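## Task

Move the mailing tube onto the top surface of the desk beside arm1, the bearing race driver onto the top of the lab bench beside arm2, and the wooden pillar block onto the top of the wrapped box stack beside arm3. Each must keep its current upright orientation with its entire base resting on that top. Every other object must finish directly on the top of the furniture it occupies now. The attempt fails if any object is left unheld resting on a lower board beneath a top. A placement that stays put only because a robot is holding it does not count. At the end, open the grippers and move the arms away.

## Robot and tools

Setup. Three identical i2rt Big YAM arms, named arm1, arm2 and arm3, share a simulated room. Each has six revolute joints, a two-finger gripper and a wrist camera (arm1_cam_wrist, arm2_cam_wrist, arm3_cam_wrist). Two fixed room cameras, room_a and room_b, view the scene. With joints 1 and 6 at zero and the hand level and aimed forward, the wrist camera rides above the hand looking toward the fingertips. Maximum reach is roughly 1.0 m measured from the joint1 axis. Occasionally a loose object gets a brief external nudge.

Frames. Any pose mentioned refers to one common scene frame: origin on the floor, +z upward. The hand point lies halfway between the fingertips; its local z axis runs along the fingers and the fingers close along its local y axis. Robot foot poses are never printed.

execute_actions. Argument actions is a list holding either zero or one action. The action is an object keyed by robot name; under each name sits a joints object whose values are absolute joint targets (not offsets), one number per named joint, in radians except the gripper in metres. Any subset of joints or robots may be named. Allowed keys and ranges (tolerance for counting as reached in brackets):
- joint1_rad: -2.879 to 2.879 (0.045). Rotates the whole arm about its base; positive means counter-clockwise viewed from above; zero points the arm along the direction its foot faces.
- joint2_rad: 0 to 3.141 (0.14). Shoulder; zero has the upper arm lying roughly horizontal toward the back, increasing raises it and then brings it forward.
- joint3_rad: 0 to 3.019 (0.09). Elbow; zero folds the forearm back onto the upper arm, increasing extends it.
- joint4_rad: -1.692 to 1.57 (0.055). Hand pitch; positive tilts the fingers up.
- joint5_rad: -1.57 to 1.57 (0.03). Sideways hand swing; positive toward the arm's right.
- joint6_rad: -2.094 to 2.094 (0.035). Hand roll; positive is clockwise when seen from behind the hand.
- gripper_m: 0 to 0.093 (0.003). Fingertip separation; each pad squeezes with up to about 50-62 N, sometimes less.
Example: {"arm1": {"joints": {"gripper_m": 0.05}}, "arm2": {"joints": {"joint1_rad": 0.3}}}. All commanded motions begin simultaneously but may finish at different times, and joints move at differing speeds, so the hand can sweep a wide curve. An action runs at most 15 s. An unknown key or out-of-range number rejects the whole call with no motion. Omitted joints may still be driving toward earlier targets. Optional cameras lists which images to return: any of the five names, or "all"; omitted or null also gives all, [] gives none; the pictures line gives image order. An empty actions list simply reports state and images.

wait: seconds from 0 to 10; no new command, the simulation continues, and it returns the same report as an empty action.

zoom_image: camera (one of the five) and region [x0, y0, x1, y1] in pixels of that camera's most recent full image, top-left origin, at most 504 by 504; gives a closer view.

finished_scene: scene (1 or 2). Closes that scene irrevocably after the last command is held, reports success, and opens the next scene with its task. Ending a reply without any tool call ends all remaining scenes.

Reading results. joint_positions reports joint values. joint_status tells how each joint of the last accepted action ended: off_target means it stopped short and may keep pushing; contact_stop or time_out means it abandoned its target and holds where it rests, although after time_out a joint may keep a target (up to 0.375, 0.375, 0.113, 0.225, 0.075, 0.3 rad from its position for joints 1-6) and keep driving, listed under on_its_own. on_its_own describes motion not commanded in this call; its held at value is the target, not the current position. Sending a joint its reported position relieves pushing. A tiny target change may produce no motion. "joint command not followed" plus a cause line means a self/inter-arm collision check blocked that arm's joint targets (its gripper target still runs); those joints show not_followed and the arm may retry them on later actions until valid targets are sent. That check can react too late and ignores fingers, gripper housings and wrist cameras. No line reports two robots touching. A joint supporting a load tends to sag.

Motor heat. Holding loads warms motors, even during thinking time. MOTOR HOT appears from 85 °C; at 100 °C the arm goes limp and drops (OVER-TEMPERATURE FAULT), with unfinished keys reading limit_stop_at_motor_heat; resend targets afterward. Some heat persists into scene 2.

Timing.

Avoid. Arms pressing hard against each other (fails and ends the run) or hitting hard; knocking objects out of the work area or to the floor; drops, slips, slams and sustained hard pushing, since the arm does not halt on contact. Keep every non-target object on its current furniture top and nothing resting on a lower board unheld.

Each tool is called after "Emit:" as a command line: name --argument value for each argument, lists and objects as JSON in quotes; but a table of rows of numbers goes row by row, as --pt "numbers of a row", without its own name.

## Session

Emit:
execute_actions --actions '[]'

Scene clock: 0.00 s.
Motor temperatures (°C, as the motors report them): arm1=[29 34 34 30 30 26] | arm2=[27 31 30 29 26 28] | arm3=[30 29 38 26 26 28]
arm1.joint_positions: joint1_rad=-0.361 joint2_rad=+0.361 joint3_rad=+1.457 joint4_rad=-1.550 joint5_rad=-0.121 joint6_rad=-0.764 gripper_m=+0.095
arm1.joint_status: not commanded
arm1.hand: x=+0.7298 y=+0.2488 z=+1.5410 quat_wxyz=(-0.302, -0.222, -0.817, +0.438) (m; scene frame)
arm2.joint_positions: joint1_rad=+0.676 joint2_rad=+0.527 joint3_rad=+1.626 joint4_rad=-1.300 joint5_rad=-0.213 joint6_rad=+0.765 gripper_m=+0.095
arm2.joint_status: not commanded
arm2.hand: x=+0.0868 y=-0.7267 z=+1.5294 quat_wxyz=(-0.460, -0.038, -0.772, -0.436) (m; scene frame)
arm3.joint_positions: joint1_rad=+0.235 joint2_rad=+0.549 joint3_rad=+1.512 joint4_rad=-1.545 joint5_rad=-0.015 joint6_rad=-0.140 gripper_m=+0.094
arm3.joint_status: not commanded
arm3.hand: x=-0.6498 y=+0.6495 z=+1.4442 quat_wxyz=(-0.386, +0.608, -0.634, -0.281) (m; scene frame)
pictures: arm1_cam_wrist, arm2_cam_wrist, arm3_cam_wrist, room_a, room_b
Images, in order (width x height): arm1_cam_wrist 616x616, arm2_cam_wrist 616x616, arm3_cam_wrist 616x616, room_a 504x504, room_b 504x504.

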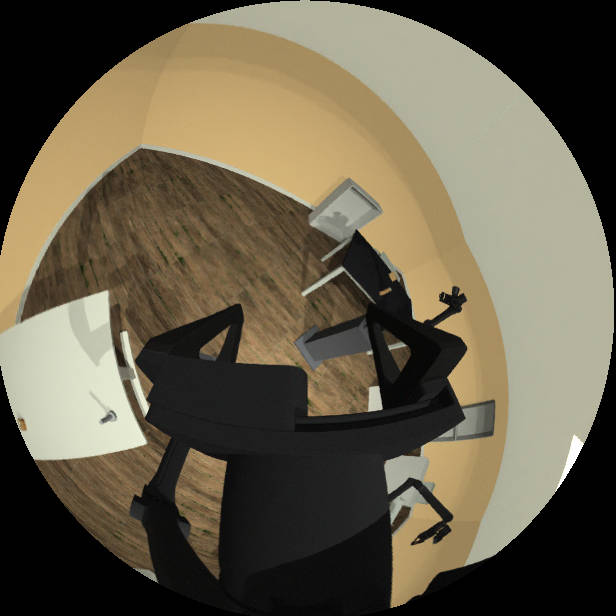

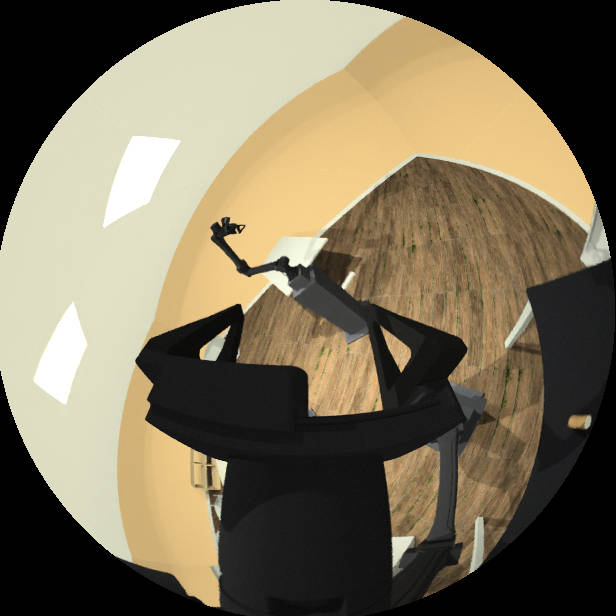

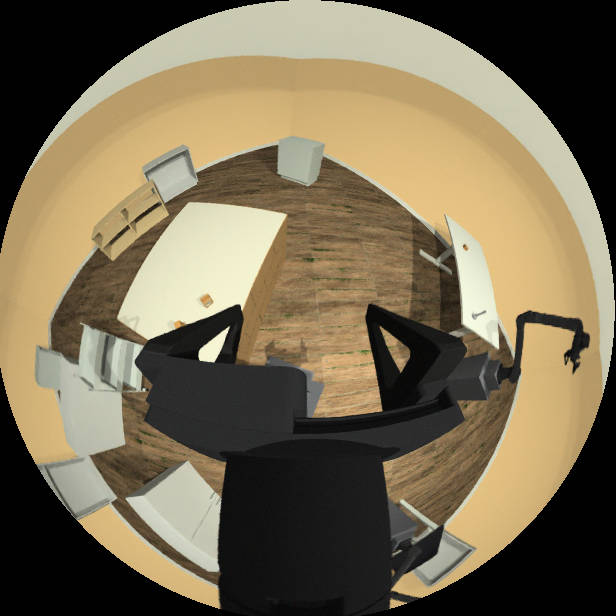

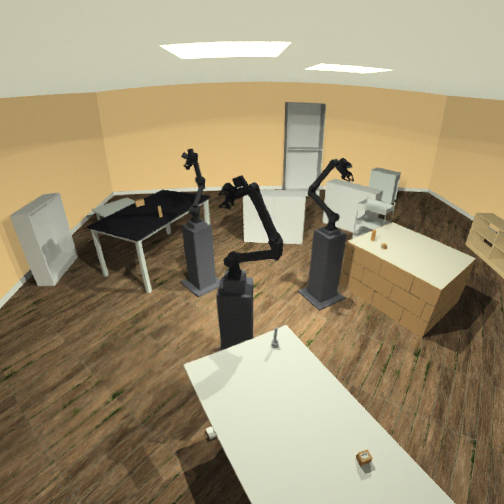

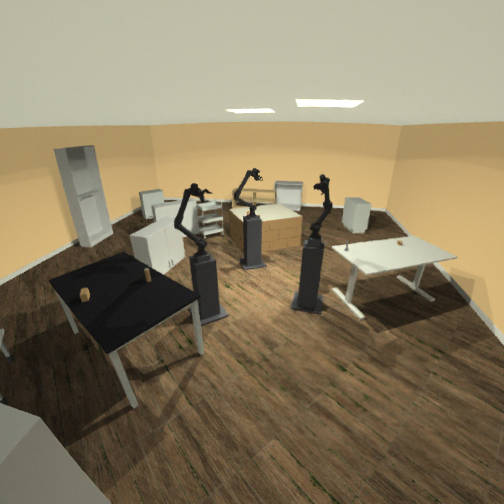

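Emit:
zoom_image --camera "room_a" --region '[80, 170, 480, 400]'

Emit:
zoom_image --camera "room_b" --region '[40, 180, 240, 340]'

Emit:
zoom_image --camera "room_a" --region '[330, 210, 430, 270]'

Emit:
zoom_image --camera "room_a" --region '[230, 300, 320, 370]'

Region (80, 170, 480, 400) of room_a's 504x504 image, scaled by 1.260, with more detail than that image has; it fills the top 290 rows of this view, and the rest is white.

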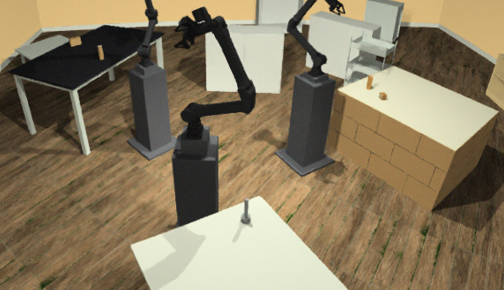

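Region (40, 180, 240, 340) of room_b's 504x504 image, scaled by 2.520, with more detail than that image has; it fills the top 403 rows of this view, and the rest is white.

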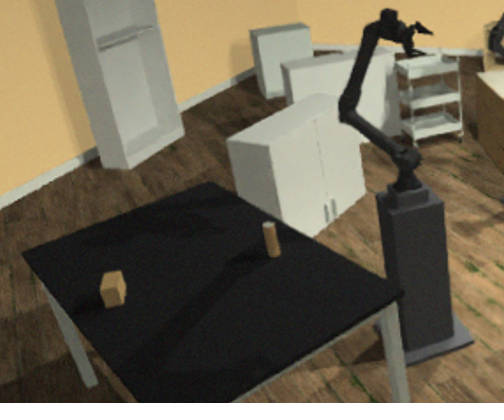

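Region (330, 210, 430, 270) of room_a's 504x504 image, scaled by 5.040, with more detail than that image has; it fills the top 302 rows of this view, and the rest is white.

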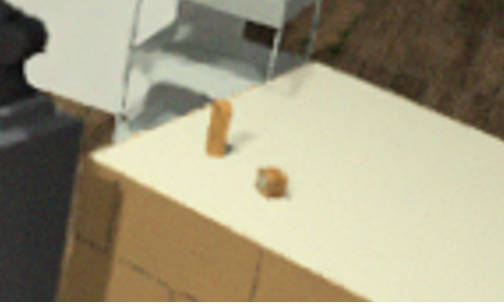

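Region (230, 300, 320, 370) of room_a's 504x504 image, scaled by 5.600, with more detail than that image has.

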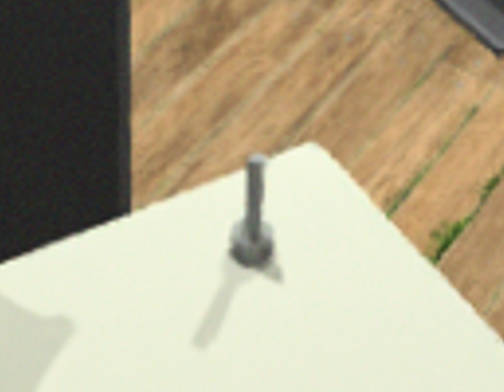

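Emit:
execute_actions --actions '[{"arm1": {"joints": {"joint1_rad": 2.1, "joint2_rad": 1.523, "joint3_rad": 1.40, "joint4_rad": -1.443, "joint5_rad": 0, "joint6_rad": 0}}, "arm2": {"joints": {"joint1_rad": -1.55, "joint2_rad": 1.517, "joint3_rad": 1.585, "joint4_rad": -1.635, "joint5_rad": 0, "joint6_rad": 0}}}]' --cameras '["arm1_cam_wrist", "arm2_cam_wrist"]'

Scene clock: 24.33 s.
Motor temperatures (°C, as the motors report them): arm1=[29 34 36 30 30 26] | arm2=[27 31 32 29 26 28] | arm3=[30 29 40 26 26 28]
arm1.joint_positions: joint1_rad=+2.107 joint2_rad=+1.536 joint3_rad=+1.400 joint4_rad=-1.440 joint5_rad=+0.000 joint6_rad=-0.012 gripper_m=+0.095
arm1.joint_status: all done
arm1.hand: x=+0.8997 y=+0.7332 z=+1.1948 quat_wxyz=(+0.001, +0.528, -0.849, +0.002) (m; scene frame)
arm2.joint_positions: joint1_rad=-1.553 joint2_rad=+1.549 joint3_rad=+1.574 joint4_rad=-1.621 joint5_rad=+0.000 joint6_rad=+0.014 gripper_m=+0.095
arm2.joint_status: all done
arm2.hand: x=-0.0948 y=-1.2755 z=+1.1328 quat_wxyz=(+0.007, -0.768, -0.641, -0.009) (m; scene frame)
arm3.joint_positions: joint1_rad=+0.235 joint2_rad=+0.549 joint3_rad=+1.512 joint4_rad=-1.545 joint5_rad=-0.015 joint6_rad=-0.140 gripper_m=+0.094
arm3.joint_status: not commanded
arm3.hand: x=-0.6498 y=+0.6495 z=+1.4442 quat_wxyz=(-0.386, +0.608, -0.634, -0.281) (m; scene frame)
pictures: arm1_cam_wrist, arm2_cam_wrist
Images, in order (width x height): arm1_cam_wrist 616x616, arm2_cam_wrist 616x616.

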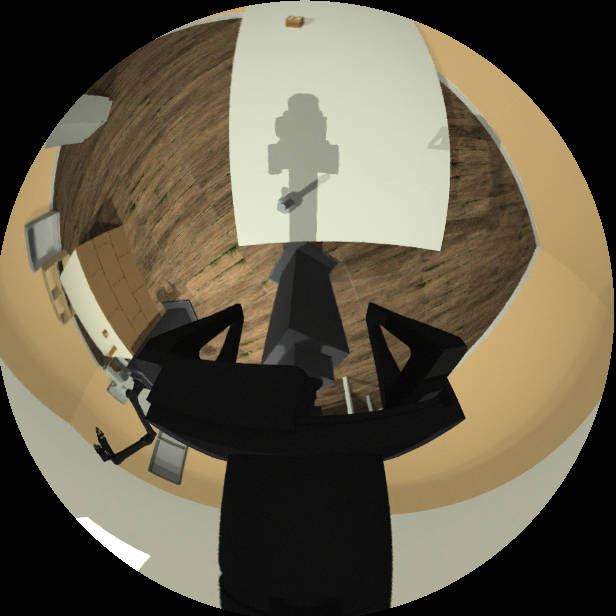

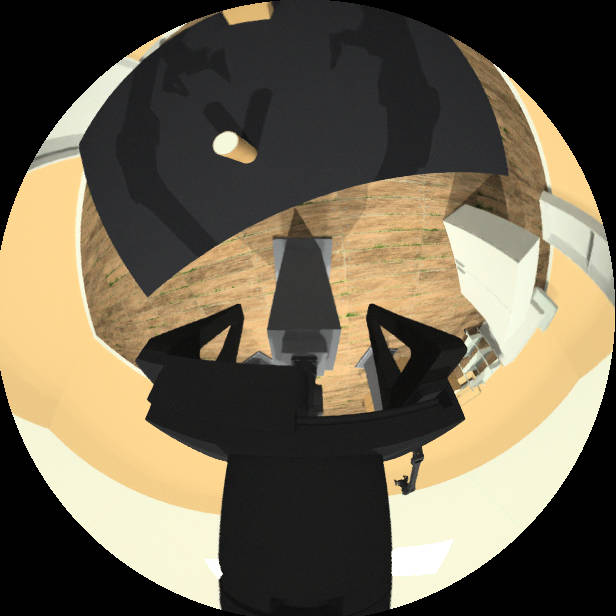

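Emit:
execute_actions --actions '[]'

Scene clock: 50.40 s.
Motor temperatures (°C, as the motors report them): arm1=[29 34 37 30 30 26] | arm2=[27 32 34 29 26 28] | arm3=[30 29 41 26 26 28]
arm1.joint_positions: joint1_rad=+2.107 joint2_rad=+1.536 joint3_rad=+1.400 joint4_rad=-1.440 joint5_rad=+0.000 joint6_rad=-0.012 gripper_m=+0.095
arm1.joint_status: all done
arm1.hand: x=+0.8997 y=+0.7332 z=+1.1948 quat_wxyz=(+0.001, +0.528, -0.850, +0.002) (m; scene frame)
arm2.joint_positions: joint1_rad=-1.553 joint2_rad=+1.549 joint3_rad=+1.574 joint4_rad=-1.621 joint5_rad=+0.000 joint6_rad=+0.014 gripper_m=+0.095
arm2.joint_status: all done
arm2.hand: x=-0.0948 y=-1.2755 z=+1.1328 quat_wxyz=(+0.007, -0.768, -0.641, -0.009) (m; scene frame)
arm3.joint_positions: joint1_rad=+0.235 joint2_rad=+0.549 joint3_rad=+1.512 joint4_rad=-1.545 joint5_rad=-0.015 joint6_rad=-0.140 gripper_m=+0.094
arm3.joint_status: not commanded
arm3.hand: x=-0.6498 y=+0.6495 z=+1.4442 quat_wxyz=(-0.386, +0.608, -0.634, -0.281) (m; scene frame)
pictures: arm1_cam_wrist, arm2_cam_wrist, arm3_cam_wrist, room_a, room_b
Images, in order (width x height): arm1_cam_wrist 616x616, arm2_cam_wrist 616x616, arm3_cam_wrist 616x616, room_a 504x504, room_b 504x504.

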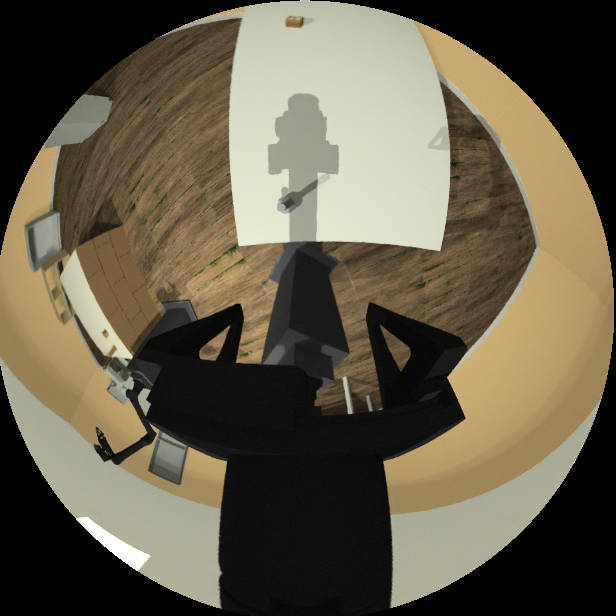

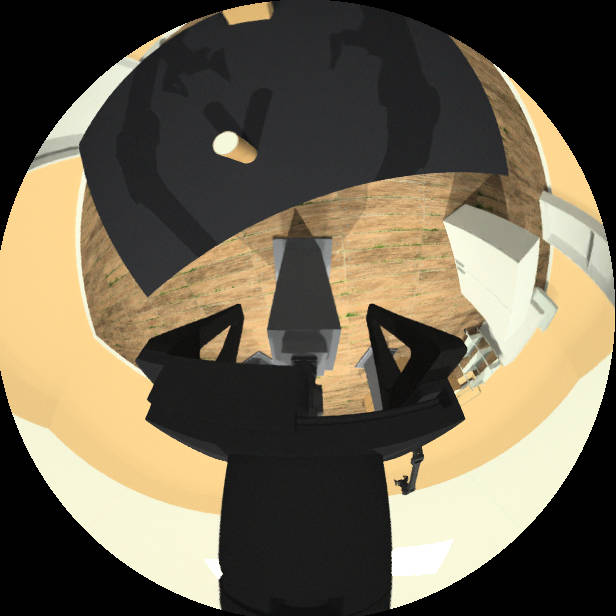

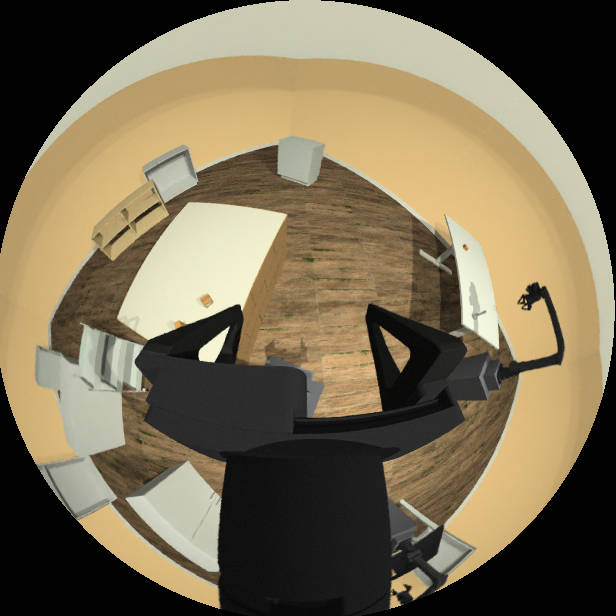

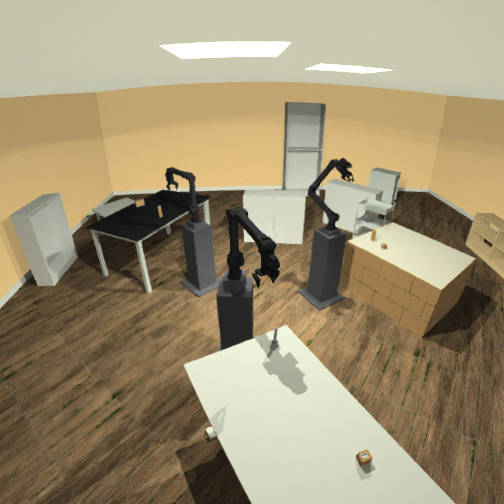

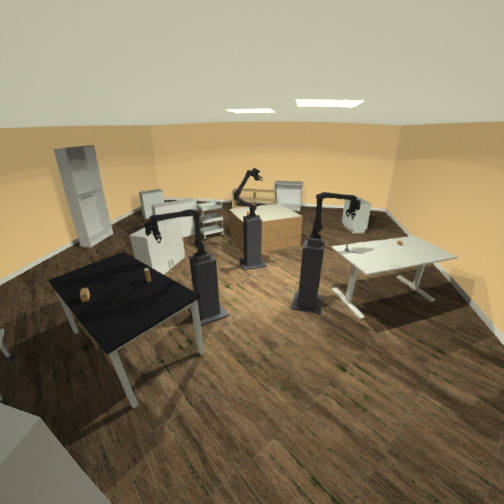

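Emit:
zoom_image --camera "arm1_cam_wrist" --region '[220, 140, 360, 260]'

Emit:
zoom_image --camera "room_a" --region '[200, 280, 340, 400]'

Region (220, 140, 360, 260) of arm1_cam_wrist's 616x616 image, scaled by 3.600, with more detail than that image has; it fills the top 432 rows of this view, and the rest is white.

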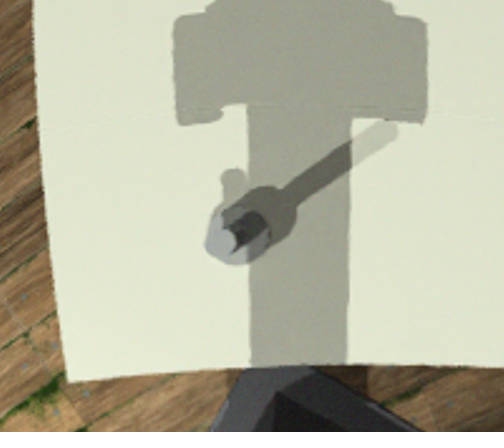

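Region (200, 280, 340, 400) of room_a's 504x504 image, scaled by 3.600, with more detail than that image has; it fills the top 432 rows of this view, and the rest is white.

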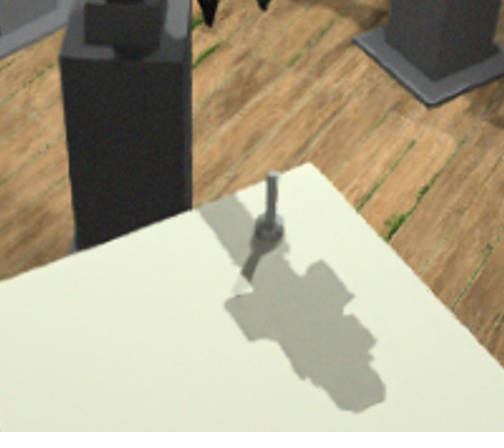

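Emit:
execute_actions --actions '[{"arm1": {"joints": {"joint1_rad": 2.2, "joint2_rad": 1.73, "joint3_rad": 0.49, "joint4_rad": 0.65}}, "arm2": {"joints": {"joint1_rad": -1.31, "joint2_rad": 1.668, "joint3_rad": 0.918, "joint4_rad": 0.25}}}]' --cameras '["arm1_cam_wrist", "arm2_cam_wrist"]'

Scene clock: 114.33 s.
Motor temperatures (°C, as the motors report them): arm1=[29 35 37 30 30 26] | arm2=[27 33 35 29 26 28] | arm3=[30 29 41 26 26 28]
arm1.joint_positions: joint1_rad=+2.208 joint2_rad=+1.739 joint3_rad=+0.493 joint4_rad=+0.632 joint5_rad=+0.000 joint6_rad=-0.011 gripper_m=+0.095
arm1.joint_status: all done
arm1.hand: x=+0.8663 y=+0.7716 z=+0.9695 quat_wxyz=(-0.382, +0.506, -0.729, -0.257) (m; scene frame)
arm2.joint_positions: joint1_rad=-1.297 joint2_rad=+1.689 joint3_rad=+0.918 joint4_rad=+0.223 joint5_rad=+0.000 joint6_rad=+0.012 gripper_m=+0.095
arm2.joint_status: all done
arm2.hand: x=+0.0361 y=-1.4401 z=+0.9622 quat_wxyz=(-0.363, -0.592, -0.640, +0.328) (m; scene frame)
arm3.joint_positions: joint1_rad=+0.235 joint2_rad=+0.549 joint3_rad=+1.512 joint4_rad=-1.545 joint5_rad=-0.015 joint6_rad=-0.140 gripper_m=+0.094
arm3.joint_status: not commanded
arm3.hand: x=-0.6498 y=+0.6495 z=+1.4442 quat_wxyz=(-0.386, +0.608, -0.634, -0.281) (m; scene frame)
pictures: arm1_cam_wrist, arm2_cam_wrist
Images, in order (width x height): arm1_cam_wrist 616x616, arm2_cam_wrist 616x616.

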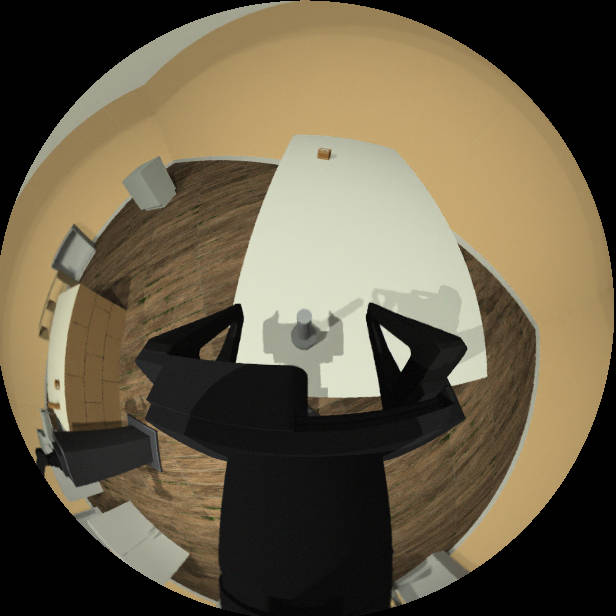

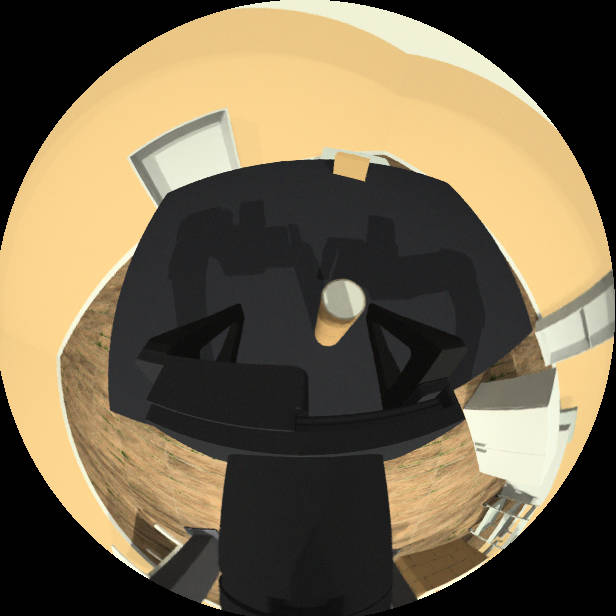

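Emit:
zoom_image --camera "arm1_cam_wrist" --region '[230, 280, 380, 400]'

Region (230, 280, 380, 400) of arm1_cam_wrist's 616x616 image, scaled by 3.360, with more detail than that image has; it fills the top 403 rows of this view, and the rest is white.

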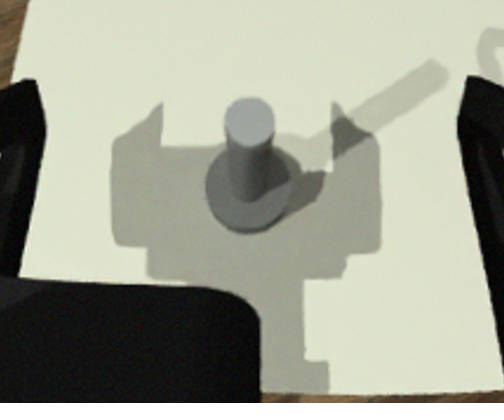

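Emit:
execute_actions --actions '[{"arm1": {"joints": {"joint2_rad": 2.185, "joint3_rad": 0.61, "joint4_rad": 1.005}}, "arm2": {"joints": {"joint1_rad": -1.365, "joint2_rad": 1.95, "joint3_rad": 0.955, "joint4_rad": 0.585}}}]' --cameras '["arm1_cam_wrist", "arm2_cam_wrist"]'

Scene clock: 169.10 s.
Motor temperatures (°C, as the motors report them): arm1=[29 34 35 30 30 26] | arm2=[27 33 34 29 26 28] | arm3=[30 28 41 26 26 28]
arm1.joint_positions: joint1_rad=+2.208 joint2_rad=+2.185 joint3_rad=+0.611 joint4_rad=+0.987 joint5_rad=+0.000 joint6_rad=-0.011 gripper_m=+0.095
arm1.joint_status: all done
arm1.hand: x=+0.8754 y=+0.7945 z=+0.8639 quat_wxyz=(-0.392, +0.502, -0.724, -0.264) (m; scene frame)
arm2.joint_positions: joint1_rad=-1.363 joint2_rad=+1.974 joint3_rad=+0.923 joint4_rad=+0.557 joint5_rad=+0.000 joint6_rad=+0.012 gripper_m=+0.095
arm2.joint_status: all done
arm2.hand: x=-0.0044 y=-1.4638 z=+0.8624 quat_wxyz=(-0.369, -0.603, -0.611, +0.356) (m; scene frame)
arm3.joint_positions: joint1_rad=+0.235 joint2_rad=+0.549 joint3_rad=+1.512 joint4_rad=-1.545 joint5_rad=-0.015 joint6_rad=-0.140 gripper_m=+0.094
arm3.joint_status: not commanded
arm3.hand: x=-0.6498 y=+0.6495 z=+1.4442 quat_wxyz=(-0.386, +0.608, -0.634, -0.281) (m; scene frame)
pictures: arm1_cam_wrist, arm2_cam_wrist
Images, in order (width x height): arm1_cam_wrist 616x616, arm2_cam_wrist 616x616.

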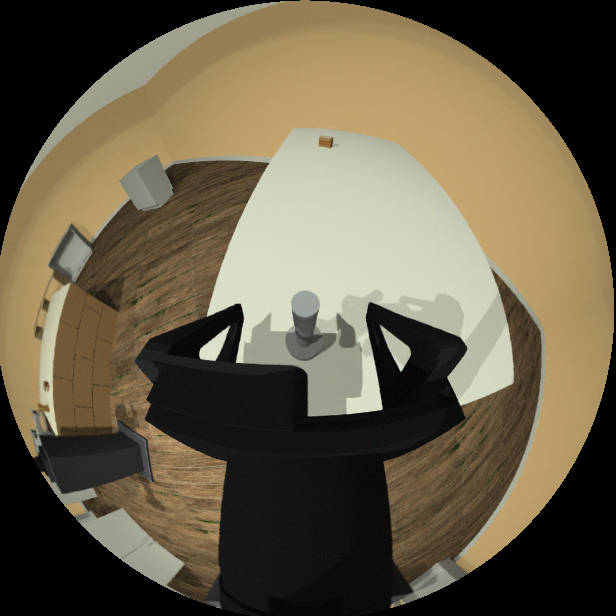

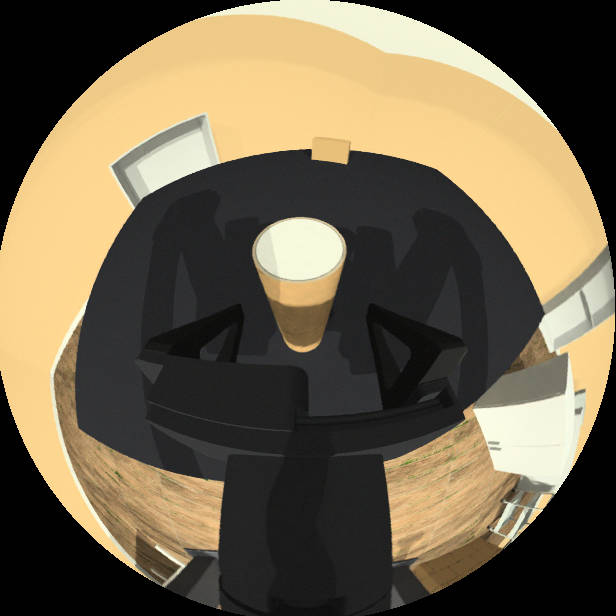

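Emit:
execute_actions --actions '[{"arm1": {"joints": {"joint2_rad": 2.45, "joint3_rad": 0.74, "joint4_rad": 1.13}}, "arm2": {"joints": {"joint2_rad": 1.68}}}]' --cameras '["arm1_cam_wrist", "room_a"]'

Scene clock: 206.20 s.
Motor temperatures (°C, as the motors report them): arm1=[29 34 34 30 30 26] | arm2=[27 34 35 29 26 28] | arm3=[30 28 41 26 26 28]
arm1.joint_positions: joint1_rad=+2.208 joint2_rad=+2.452 joint3_rad=+0.739 joint4_rad=+1.115 joint5_rad=+0.000 joint6_rad=-0.011 gripper_m=+0.095
arm1.joint_status: all done
arm1.hand: x=+0.8782 y=+0.8010 z=+0.7835 quat_wxyz=(-0.388, +0.504, -0.726, -0.261) (m; scene frame)
arm2.joint_positions: joint1_rad=-1.363 joint2_rad=+1.665 joint3_rad=+0.923 joint4_rad=+0.569 joint5_rad=+0.000 joint6_rad=+0.012 gripper_m=+0.095
arm2.joint_status: all done
arm2.hand: x=-0.0041 y=-1.4735 z=+1.0586 quat_wxyz=(-0.463, -0.538, -0.544, +0.447) (m; scene frame)
arm3.joint_positions: joint1_rad=+0.235 joint2_rad=+0.549 joint3_rad=+1.512 joint4_rad=-1.545 joint5_rad=-0.015 joint6_rad=-0.140 gripper_m=+0.094
arm3.joint_status: not commanded
arm3.hand: x=-0.6498 y=+0.6495 z=+1.4442 quat_wxyz=(-0.386, +0.608, -0.634, -0.281) (m; scene frame)
pictures: arm1_cam_wrist, room_a
Images, in order (width x height): arm1_cam_wrist 616x616, room_a 504x504.

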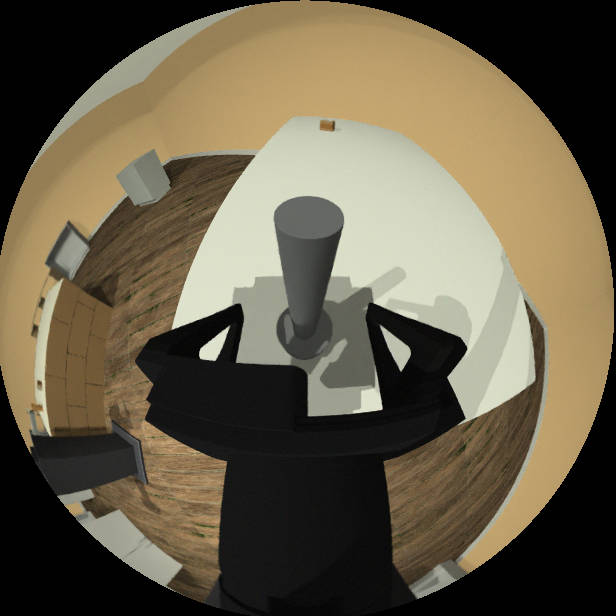

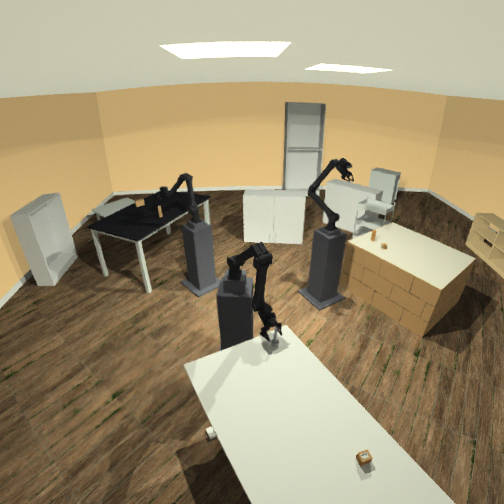

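Emit:
execute_actions --actions '[{"arm1": {"joints": {"gripper_m": 0.0}}, "arm2": {"joints": {"joint1_rad": 0.2, "joint2_rad": 1.486, "joint3_rad": 1.74, "joint4_rad": -1.29}}}]' --cameras '["arm1_cam_wrist"]'

Scene clock: 240.10 s.
Motor temperatures (°C, as the motors report them): arm1=[29 35 33 30 30 26] | arm2=[27 34 37 29 26 28] | arm3=[30 28 41 26 26 28]
arm1.joint_positions: joint1_rad=+2.207 joint2_rad=+2.452 joint3_rad=+0.739 joint4_rad=+1.115 joint5_rad=+0.000 joint6_rad=-0.007 gripper_m=+0.019
arm1.joint_status: gripper_m off_target (ended at +0.019, target +0.000)
arm1.hand: x=+0.8784 y=+0.8008 z=+0.7833 quat_wxyz=(-0.388, +0.502, -0.727, -0.262) (m; scene frame)
arm2.joint_positions: joint1_rad=+0.201 joint2_rad=+1.504 joint3_rad=+1.674 joint4_rad=-1.275 joint5_rad=-0.001 joint6_rad=+0.011 gripper_m=+0.095
arm2.joint_status: all done
arm2.hand: x=+0.5323 y=-0.8154 z=+1.2155 quat_wxyz=(-0.231, +0.003, -0.973, -0.003) (m; scene frame)
arm3.joint_positions: joint1_rad=+0.235 joint2_rad=+0.549 joint3_rad=+1.512 joint4_rad=-1.545 joint5_rad=-0.015 joint6_rad=-0.140 gripper_m=+0.094
arm3.joint_status: not commanded
arm3.hand: x=-0.6498 y=+0.6495 z=+1.4442 quat_wxyz=(-0.386, +0.608, -0.634, -0.281) (m; scene frame)
pictures: arm1_cam_wrist
Images, in order (width x height): arm1_cam_wrist 616x616.

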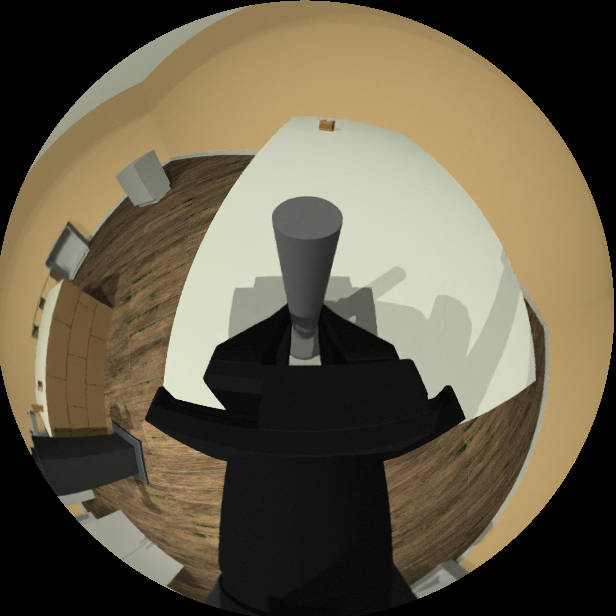

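Emit:
execute_actions --actions '[{"arm1": {"joints": {"joint2_rad": 2.28}}, "arm2": {"joints": {"joint1_rad": 0.9, "joint3_rad": 1.76}}}]' --cameras '[]'

Emit:
execute_actions --actions '[{"arm1": {"joints": {"joint1_rad": -1.114, "joint2_rad": 2.062, "joint3_rad": 1.54, "joint4_rad": -0.075}}, "arm2": {"joints": {"joint1_rad": 1.206}}}]' --cameras '["arm1_cam_wrist", "arm2_cam_wrist", "room_a"]'

Scene clock: 259.60 s.
Motor temperatures (°C, as the motors report them): arm1=[29 35 33 30 30 26] | arm2=[27 34 41 29 26 28] | arm3=[30 28 41 26 26 28]
arm1.joint_positions: joint1_rad=+2.207 joint2_rad=+2.291 joint3_rad=+0.728 joint4_rad=+1.108 joint5_rad=+0.000 joint6_rad=-0.007 gripper_m=+0.019
arm1.joint_status: all done
arm1.hand: x=+0.8927 y=+0.8383 z=+0.8612 quat_wxyz=(-0.439, +0.482, -0.698, -0.297) (m; scene frame)
arm2.joint_positions: joint1_rad=+0.907 joint2_rad=+1.504 joint3_rad=+1.698 joint4_rad=-1.276 joint5_rad=+0.000 joint6_rad=+0.011 gripper_m=+0.095
arm2.joint_status: all done
arm2.hand: x=+0.3971 y=-0.4577 z=+1.2265 quat_wxyz=(-0.225, +0.338, -0.909, -0.086) (m; scene frame)
arm3.joint_positions: joint1_rad=+0.235 joint2_rad=+0.549 joint3_rad=+1.512 joint4_rad=-1.545 joint5_rad=-0.015 joint6_rad=-0.140 gripper_m=+0.094
arm3.joint_status: not commanded
arm3.hand: x=-0.6498 y=+0.6495 z=+1.4442 quat_wxyz=(-0.386, +0.608, -0.634, -0.281) (m; scene frame)
pictures: none
No camera images: the call's "cameras" was empty. Leave "cameras" out to get every camera's image.

Scene clock: 262.73 s.
Motor temperatures (°C, as the motors report them): arm1=[29 35 34 30 30 26] | arm2=[27 34 42 29 26 28] | arm3=[30 28 41 26 26 28]
arm1.joint_positions: joint1_rad=-1.107 joint2_rad=+2.089 joint3_rad=+1.506 joint4_rad=-0.085 joint5_rad=+0.000 joint6_rad=-0.007 gripper_m=+0.019
arm1.joint_status: all done
arm1.hand: x=+0.2901 y=-0.3387 z=+1.0432 quat_wxyz=(-0.214, -0.782, -0.445, +0.380) (m; scene frame)
arm2.joint_positions: joint1_rad=+1.218 joint2_rad=+1.504 joint3_rad=+1.698 joint4_rad=-1.276 joint5_rad=+0.000 joint6_rad=+0.011 gripper_m=+0.095
arm2.joint_status: all done
arm2.hand: x=+0.2649 y=-0.3480 z=+1.2264 quat_wxyz=(-0.209, +0.475, -0.846, -0.120) (m; scene frame)
arm3.joint_positions: joint1_rad=+0.235 joint2_rad=+0.549 joint3_rad=+1.512 joint4_rad=-1.545 joint5_rad=-0.015 joint6_rad=-0.140 gripper_m=+0.094
arm3.joint_status: not commanded
arm3.hand: x=-0.6498 y=+0.6495 z=+1.4442 quat_wxyz=(-0.386, +0.608, -0.634, -0.281) (m; scene frame)
pictures: arm1_cam_wrist, arm2_cam_wrist, room_a
Images, in order (width x height): arm1_cam_wrist 616x616, arm2_cam_wrist 616x616, room_a 504x504.

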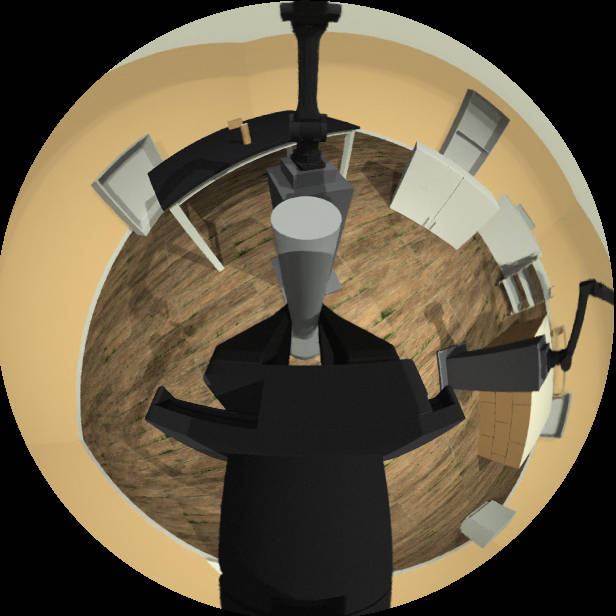

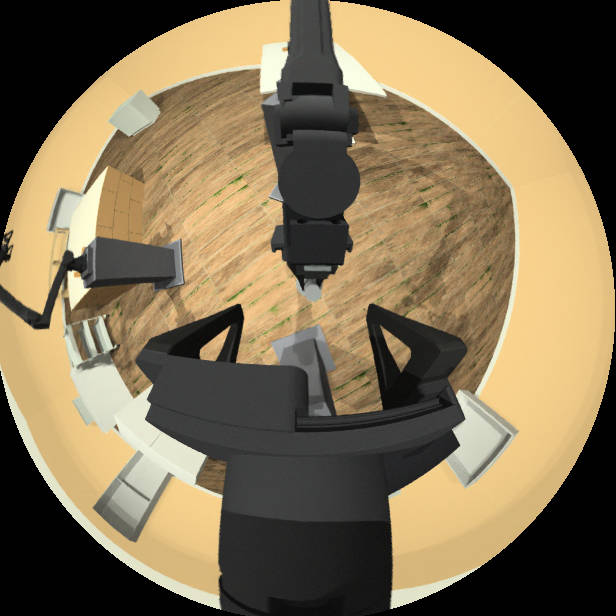

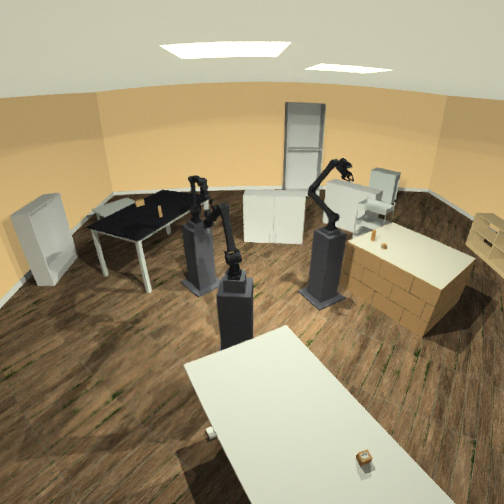

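Emit:
execute_actions --actions '[{"arm1": {"joints": {"joint4_rad": 0.0}}, "arm2": {"joints": {"joint1_rad": 1.19, "joint3_rad": 1.465, "joint4_rad": -0.985}}}]' --cameras '["arm1_cam_wrist", "arm2_cam_wrist"]'

Scene clock: 291.37 s.
Motor temperatures (°C, as the motors report them): arm1=[29 37 38 30 30 26] | arm2=[27 34 43 29 26 28] | arm3=[30 28 41 26 26 28]
arm1.joint_positions: joint1_rad=-1.107 joint2_rad=+2.089 joint3_rad=+1.506 joint4_rad=-0.042 joint5_rad=+0.000 joint6_rad=-0.007 gripper_m=+0.019
arm1.joint_status: all done
arm1.hand: x=+0.2868 y=-0.3442 z=+1.0517 quat_wxyz=(-0.223, -0.774, -0.440, +0.397) (m; scene frame)
arm2.joint_positions: joint1_rad=+1.202 joint2_rad=+1.491 joint3_rad=+1.460 joint4_rad=-1.009 joint5_rad=+0.000 joint6_rad=+0.011 gripper_m=+0.095
arm2.joint_status: all done
arm2.hand: x=+0.2783 y=-0.3434 z=+1.1469 quat_wxyz=(-0.228, +0.466, -0.845, -0.129) (m; scene frame)
arm3.joint_positions: joint1_rad=+0.235 joint2_rad=+0.549 joint3_rad=+1.512 joint4_rad=-1.545 joint5_rad=-0.015 joint6_rad=-0.140 gripper_m=+0.094
arm3.joint_status: not commanded
arm3.hand: x=-0.6498 y=+0.6495 z=+1.4442 quat_wxyz=(-0.386, +0.608, -0.634, -0.281) (m; scene frame)
pictures: arm1_cam_wrist, arm2_cam_wrist
Images, in order (width x height): arm1_cam_wrist 616x616, arm2_cam_wrist 616x616.

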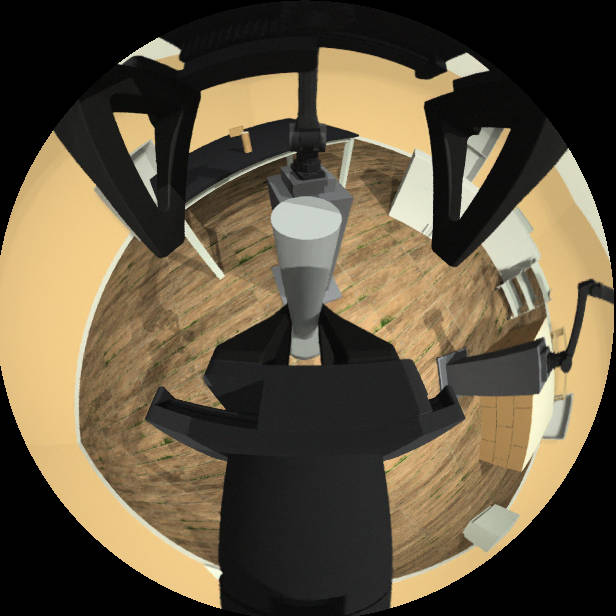

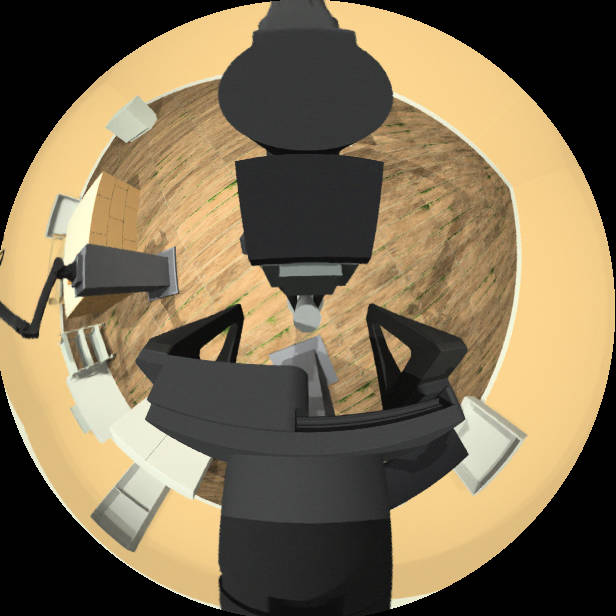

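Emit:
execute_actions --actions '[{"arm2": {"joints": {"joint3_rad": 1.368, "joint4_rad": -0.885}}}]' --cameras '["arm1_cam_wrist", "arm2_cam_wrist"]'

Scene clock: 309.57 s.
Motor temperatures (°C, as the motors report them): arm1=[29 38 38 31 30 26] | arm2=[27 34 40 29 26 28] | arm3=[30 28 41 26 26 28]
arm1.joint_positions: joint1_rad=-1.107 joint2_rad=+2.089 joint3_rad=+1.506 joint4_rad=-0.042 joint5_rad=+0.000 joint6_rad=-0.007 gripper_m=+0.019
arm1.joint_status: not commanded
arm1.hand: x=+0.2868 y=-0.3442 z=+1.0517 quat_wxyz=(-0.223, -0.774, -0.440, +0.397) (m; scene frame)
arm2.joint_positions: joint1_rad=+1.202 joint2_rad=+1.491 joint3_rad=+1.364 joint4_rad=-0.909 joint5_rad=+0.000 joint6_rad=+0.011 gripper_m=+0.095
arm2.joint_status: all done
arm2.hand: x=+0.2772 y=-0.3452 z=+1.1107 quat_wxyz=(-0.230, +0.466, -0.845, -0.130) (m; scene frame)
arm3.joint_positions: joint1_rad=+0.235 joint2_rad=+0.549 joint3_rad=+1.512 joint4_rad=-1.545 joint5_rad=-0.015 joint6_rad=-0.140 gripper_m=+0.094
arm3.joint_status: not commanded
arm3.hand: x=-0.6498 y=+0.6495 z=+1.4442 quat_wxyz=(-0.386, +0.608, -0.634, -0.281) (m; scene frame)
pictures: arm1_cam_wrist, arm2_cam_wrist
Images, in order (width x height): arm1_cam_wrist 616x616, arm2_cam_wrist 616x616.

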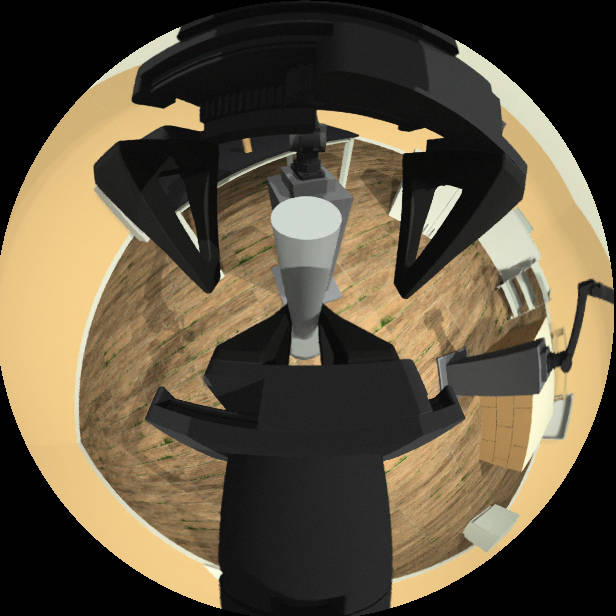

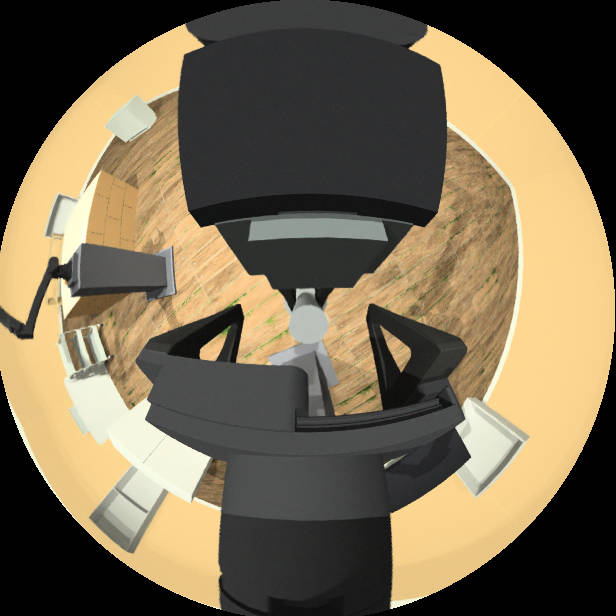

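Emit:
execute_actions --actions '[{"arm2": {"joints": {"gripper_m": 0.0}}}]' --cameras '["arm1_cam_wrist", "arm2_cam_wrist"]'

Scene clock: 314.27 s.
Motor temperatures (°C, as the motors report them): arm1=[29 38 39 31 30 26] | arm2=[27 34 39 29 26 28] | arm3=[30 28 41 26 26 28]
arm1.joint_positions: joint1_rad=-1.108 joint2_rad=+2.089 joint3_rad=+1.506 joint4_rad=-0.041 joint5_rad=+0.001 joint6_rad=-0.005 gripper_m=+0.019
arm1.joint_status: not commanded
arm1.hand: x=+0.2861 y=-0.3438 z=+1.0517 quat_wxyz=(-0.223, -0.775, -0.438, +0.397) (m; scene frame)
arm2.joint_positions: joint1_rad=+1.201 joint2_rad=+1.491 joint3_rad=+1.364 joint4_rad=-0.908 joint5_rad=+0.000 joint6_rad=+0.011 gripper_m=+0.019
arm2.joint_status: gripper_m off_target (ended at +0.019, target +0.000)
arm2.hand: x=+0.2777 y=-0.3454 z=+1.1107 quat_wxyz=(-0.230, +0.465, -0.845, -0.129) (m; scene frame)
arm3.joint_positions: joint1_rad=+0.235 joint2_rad=+0.549 joint3_rad=+1.512 joint4_rad=-1.545 joint5_rad=-0.015 joint6_rad=-0.140 gripper_m=+0.094
arm3.joint_status: not commanded
arm3.hand: x=-0.6498 y=+0.6495 z=+1.4442 quat_wxyz=(-0.386, +0.608, -0.634, -0.281) (m; scene frame)
pictures: arm1_cam_wrist, arm2_cam_wrist
Images, in order (width x height): arm1_cam_wrist 616x616, arm2_cam_wrist 616x616.

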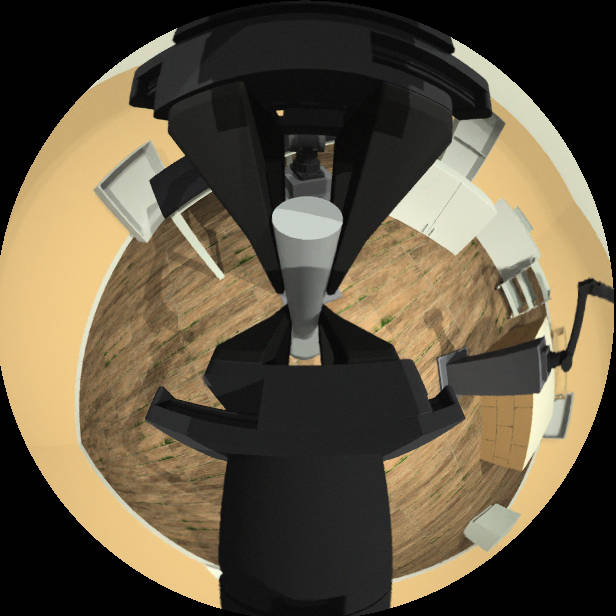

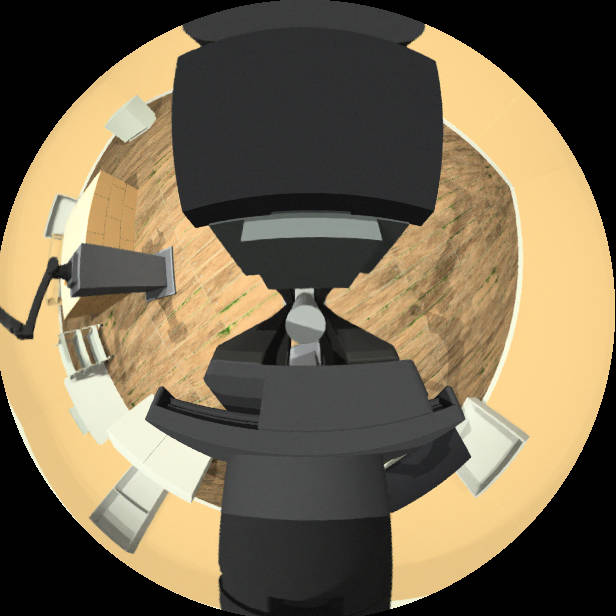

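Emit:
execute_actions --actions '[{"arm1": {"joints": {"gripper_m": 0.093}}}]' --cameras '[]'

Emit:
execute_actions --actions '[{"arm1": {"joints": {"joint4_rad": -0.8}}, "arm2": {"joints": {"joint2_rad": 1.4}}}]' --cameras '["arm2_cam_wrist", "room_b"]'

Scene clock: 357.70 s.
Motor temperatures (°C, as the motors report them): arm1=[29 39 39 31 30 26] | arm2=[27 34 38 29 26 28] | arm3=[30 28 41 26 26 28]
arm1.joint_positions: joint1_rad=-1.108 joint2_rad=+2.083 joint3_rad=+1.506 joint4_rad=-0.024 joint5_rad=+0.001 joint6_rad=-0.005 gripper_m=+0.093
arm1.joint_status: all done
arm1.hand: x=+0.2846 y=-0.3462 z=+1.0599 quat_wxyz=(-0.228, -0.770, -0.436, +0.406) (m; scene frame)
arm2.joint_positions: joint1_rad=+1.201 joint2_rad=+1.493 joint3_rad=+1.357 joint4_rad=-0.908 joint5_rad=+0.000 joint6_rad=+0.011 gripper_m=+0.019
arm2.joint_status: not commanded
arm2.hand: x=+0.2769 y=-0.3467 z=+1.1059 quat_wxyz=(-0.226, +0.466, -0.846, -0.127) (m; scene frame)
arm3.joint_positions: joint1_rad=+0.235 joint2_rad=+0.549 joint3_rad=+1.512 joint4_rad=-1.545 joint5_rad=-0.015 joint6_rad=-0.140 gripper_m=+0.094
arm3.joint_status: not commanded
arm3.hand: x=-0.6498 y=+0.6495 z=+1.4442 quat_wxyz=(-0.386, +0.608, -0.634, -0.281) (m; scene frame)
pictures: none
No camera images: the call's "cameras" was empty. Leave "cameras" out to get every camera's image.

Scene clock: 359.13 s.
Motor temperatures (°C, as the motors report them): arm1=[29 39 39 31 30 26] | arm2=[27 34 38 29 26 28] | arm3=[30 28 41 26 26 28]
arm1.joint_positions: joint1_rad=-1.108 joint2_rad=+2.071 joint3_rad=+1.506 joint4_rad=-0.790 joint5_rad=+0.001 joint6_rad=-0.005 gripper_m=+0.093
arm1.joint_status: all done
arm1.hand: x=+0.3633 y=-0.2167 z=+0.9654 quat_wxyz=(-0.053, -0.865, -0.490, +0.093) (m; scene frame)
arm2.joint_positions: joint1_rad=+1.201 joint2_rad=+1.462 joint3_rad=+1.349 joint4_rad=-0.908 joint5_rad=+0.000 joint6_rad=+0.011 gripper_m=+0.019
arm2.joint_status: all done
arm2.hand: x=+0.2738 y=-0.3517 z=+1.1187 quat_wxyz=(-0.236, +0.464, -0.843, -0.133) (m; scene frame)
arm3.joint_positions: joint1_rad=+0.235 joint2_rad=+0.549 joint3_rad=+1.512 joint4_rad=-1.545 joint5_rad=-0.015 joint6_rad=-0.140 gripper_m=+0.094
arm3.joint_status: not commanded
arm3.hand: x=-0.6498 y=+0.6495 z=+1.4442 quat_wxyz=(-0.386, +0.608, -0.634, -0.281) (m; scene frame)
pictures: arm2_cam_wrist, room_b
Images, in order (width x height): arm2_cam_wrist 616x616, room_b 504x504.

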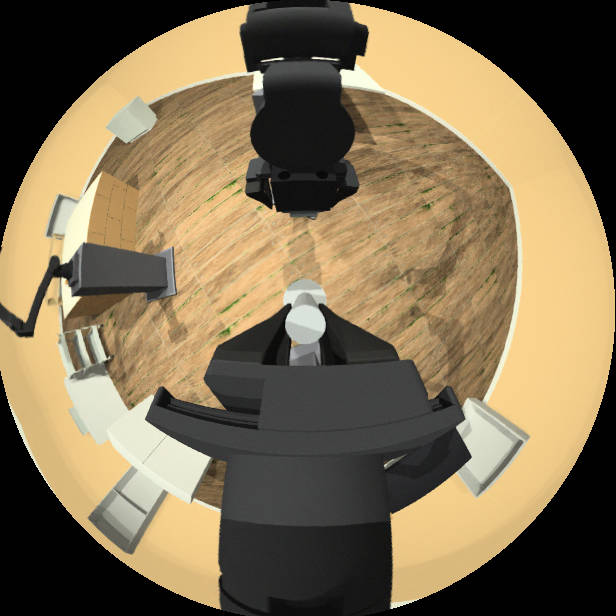

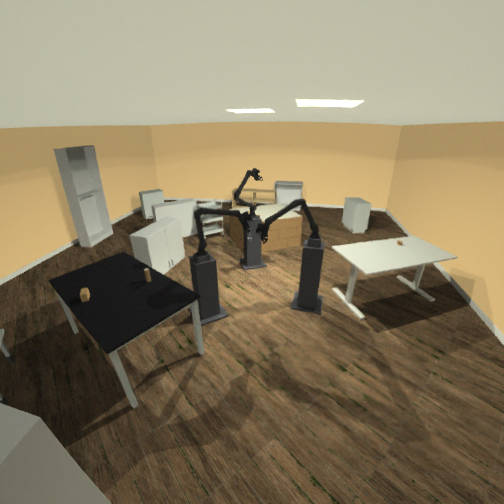

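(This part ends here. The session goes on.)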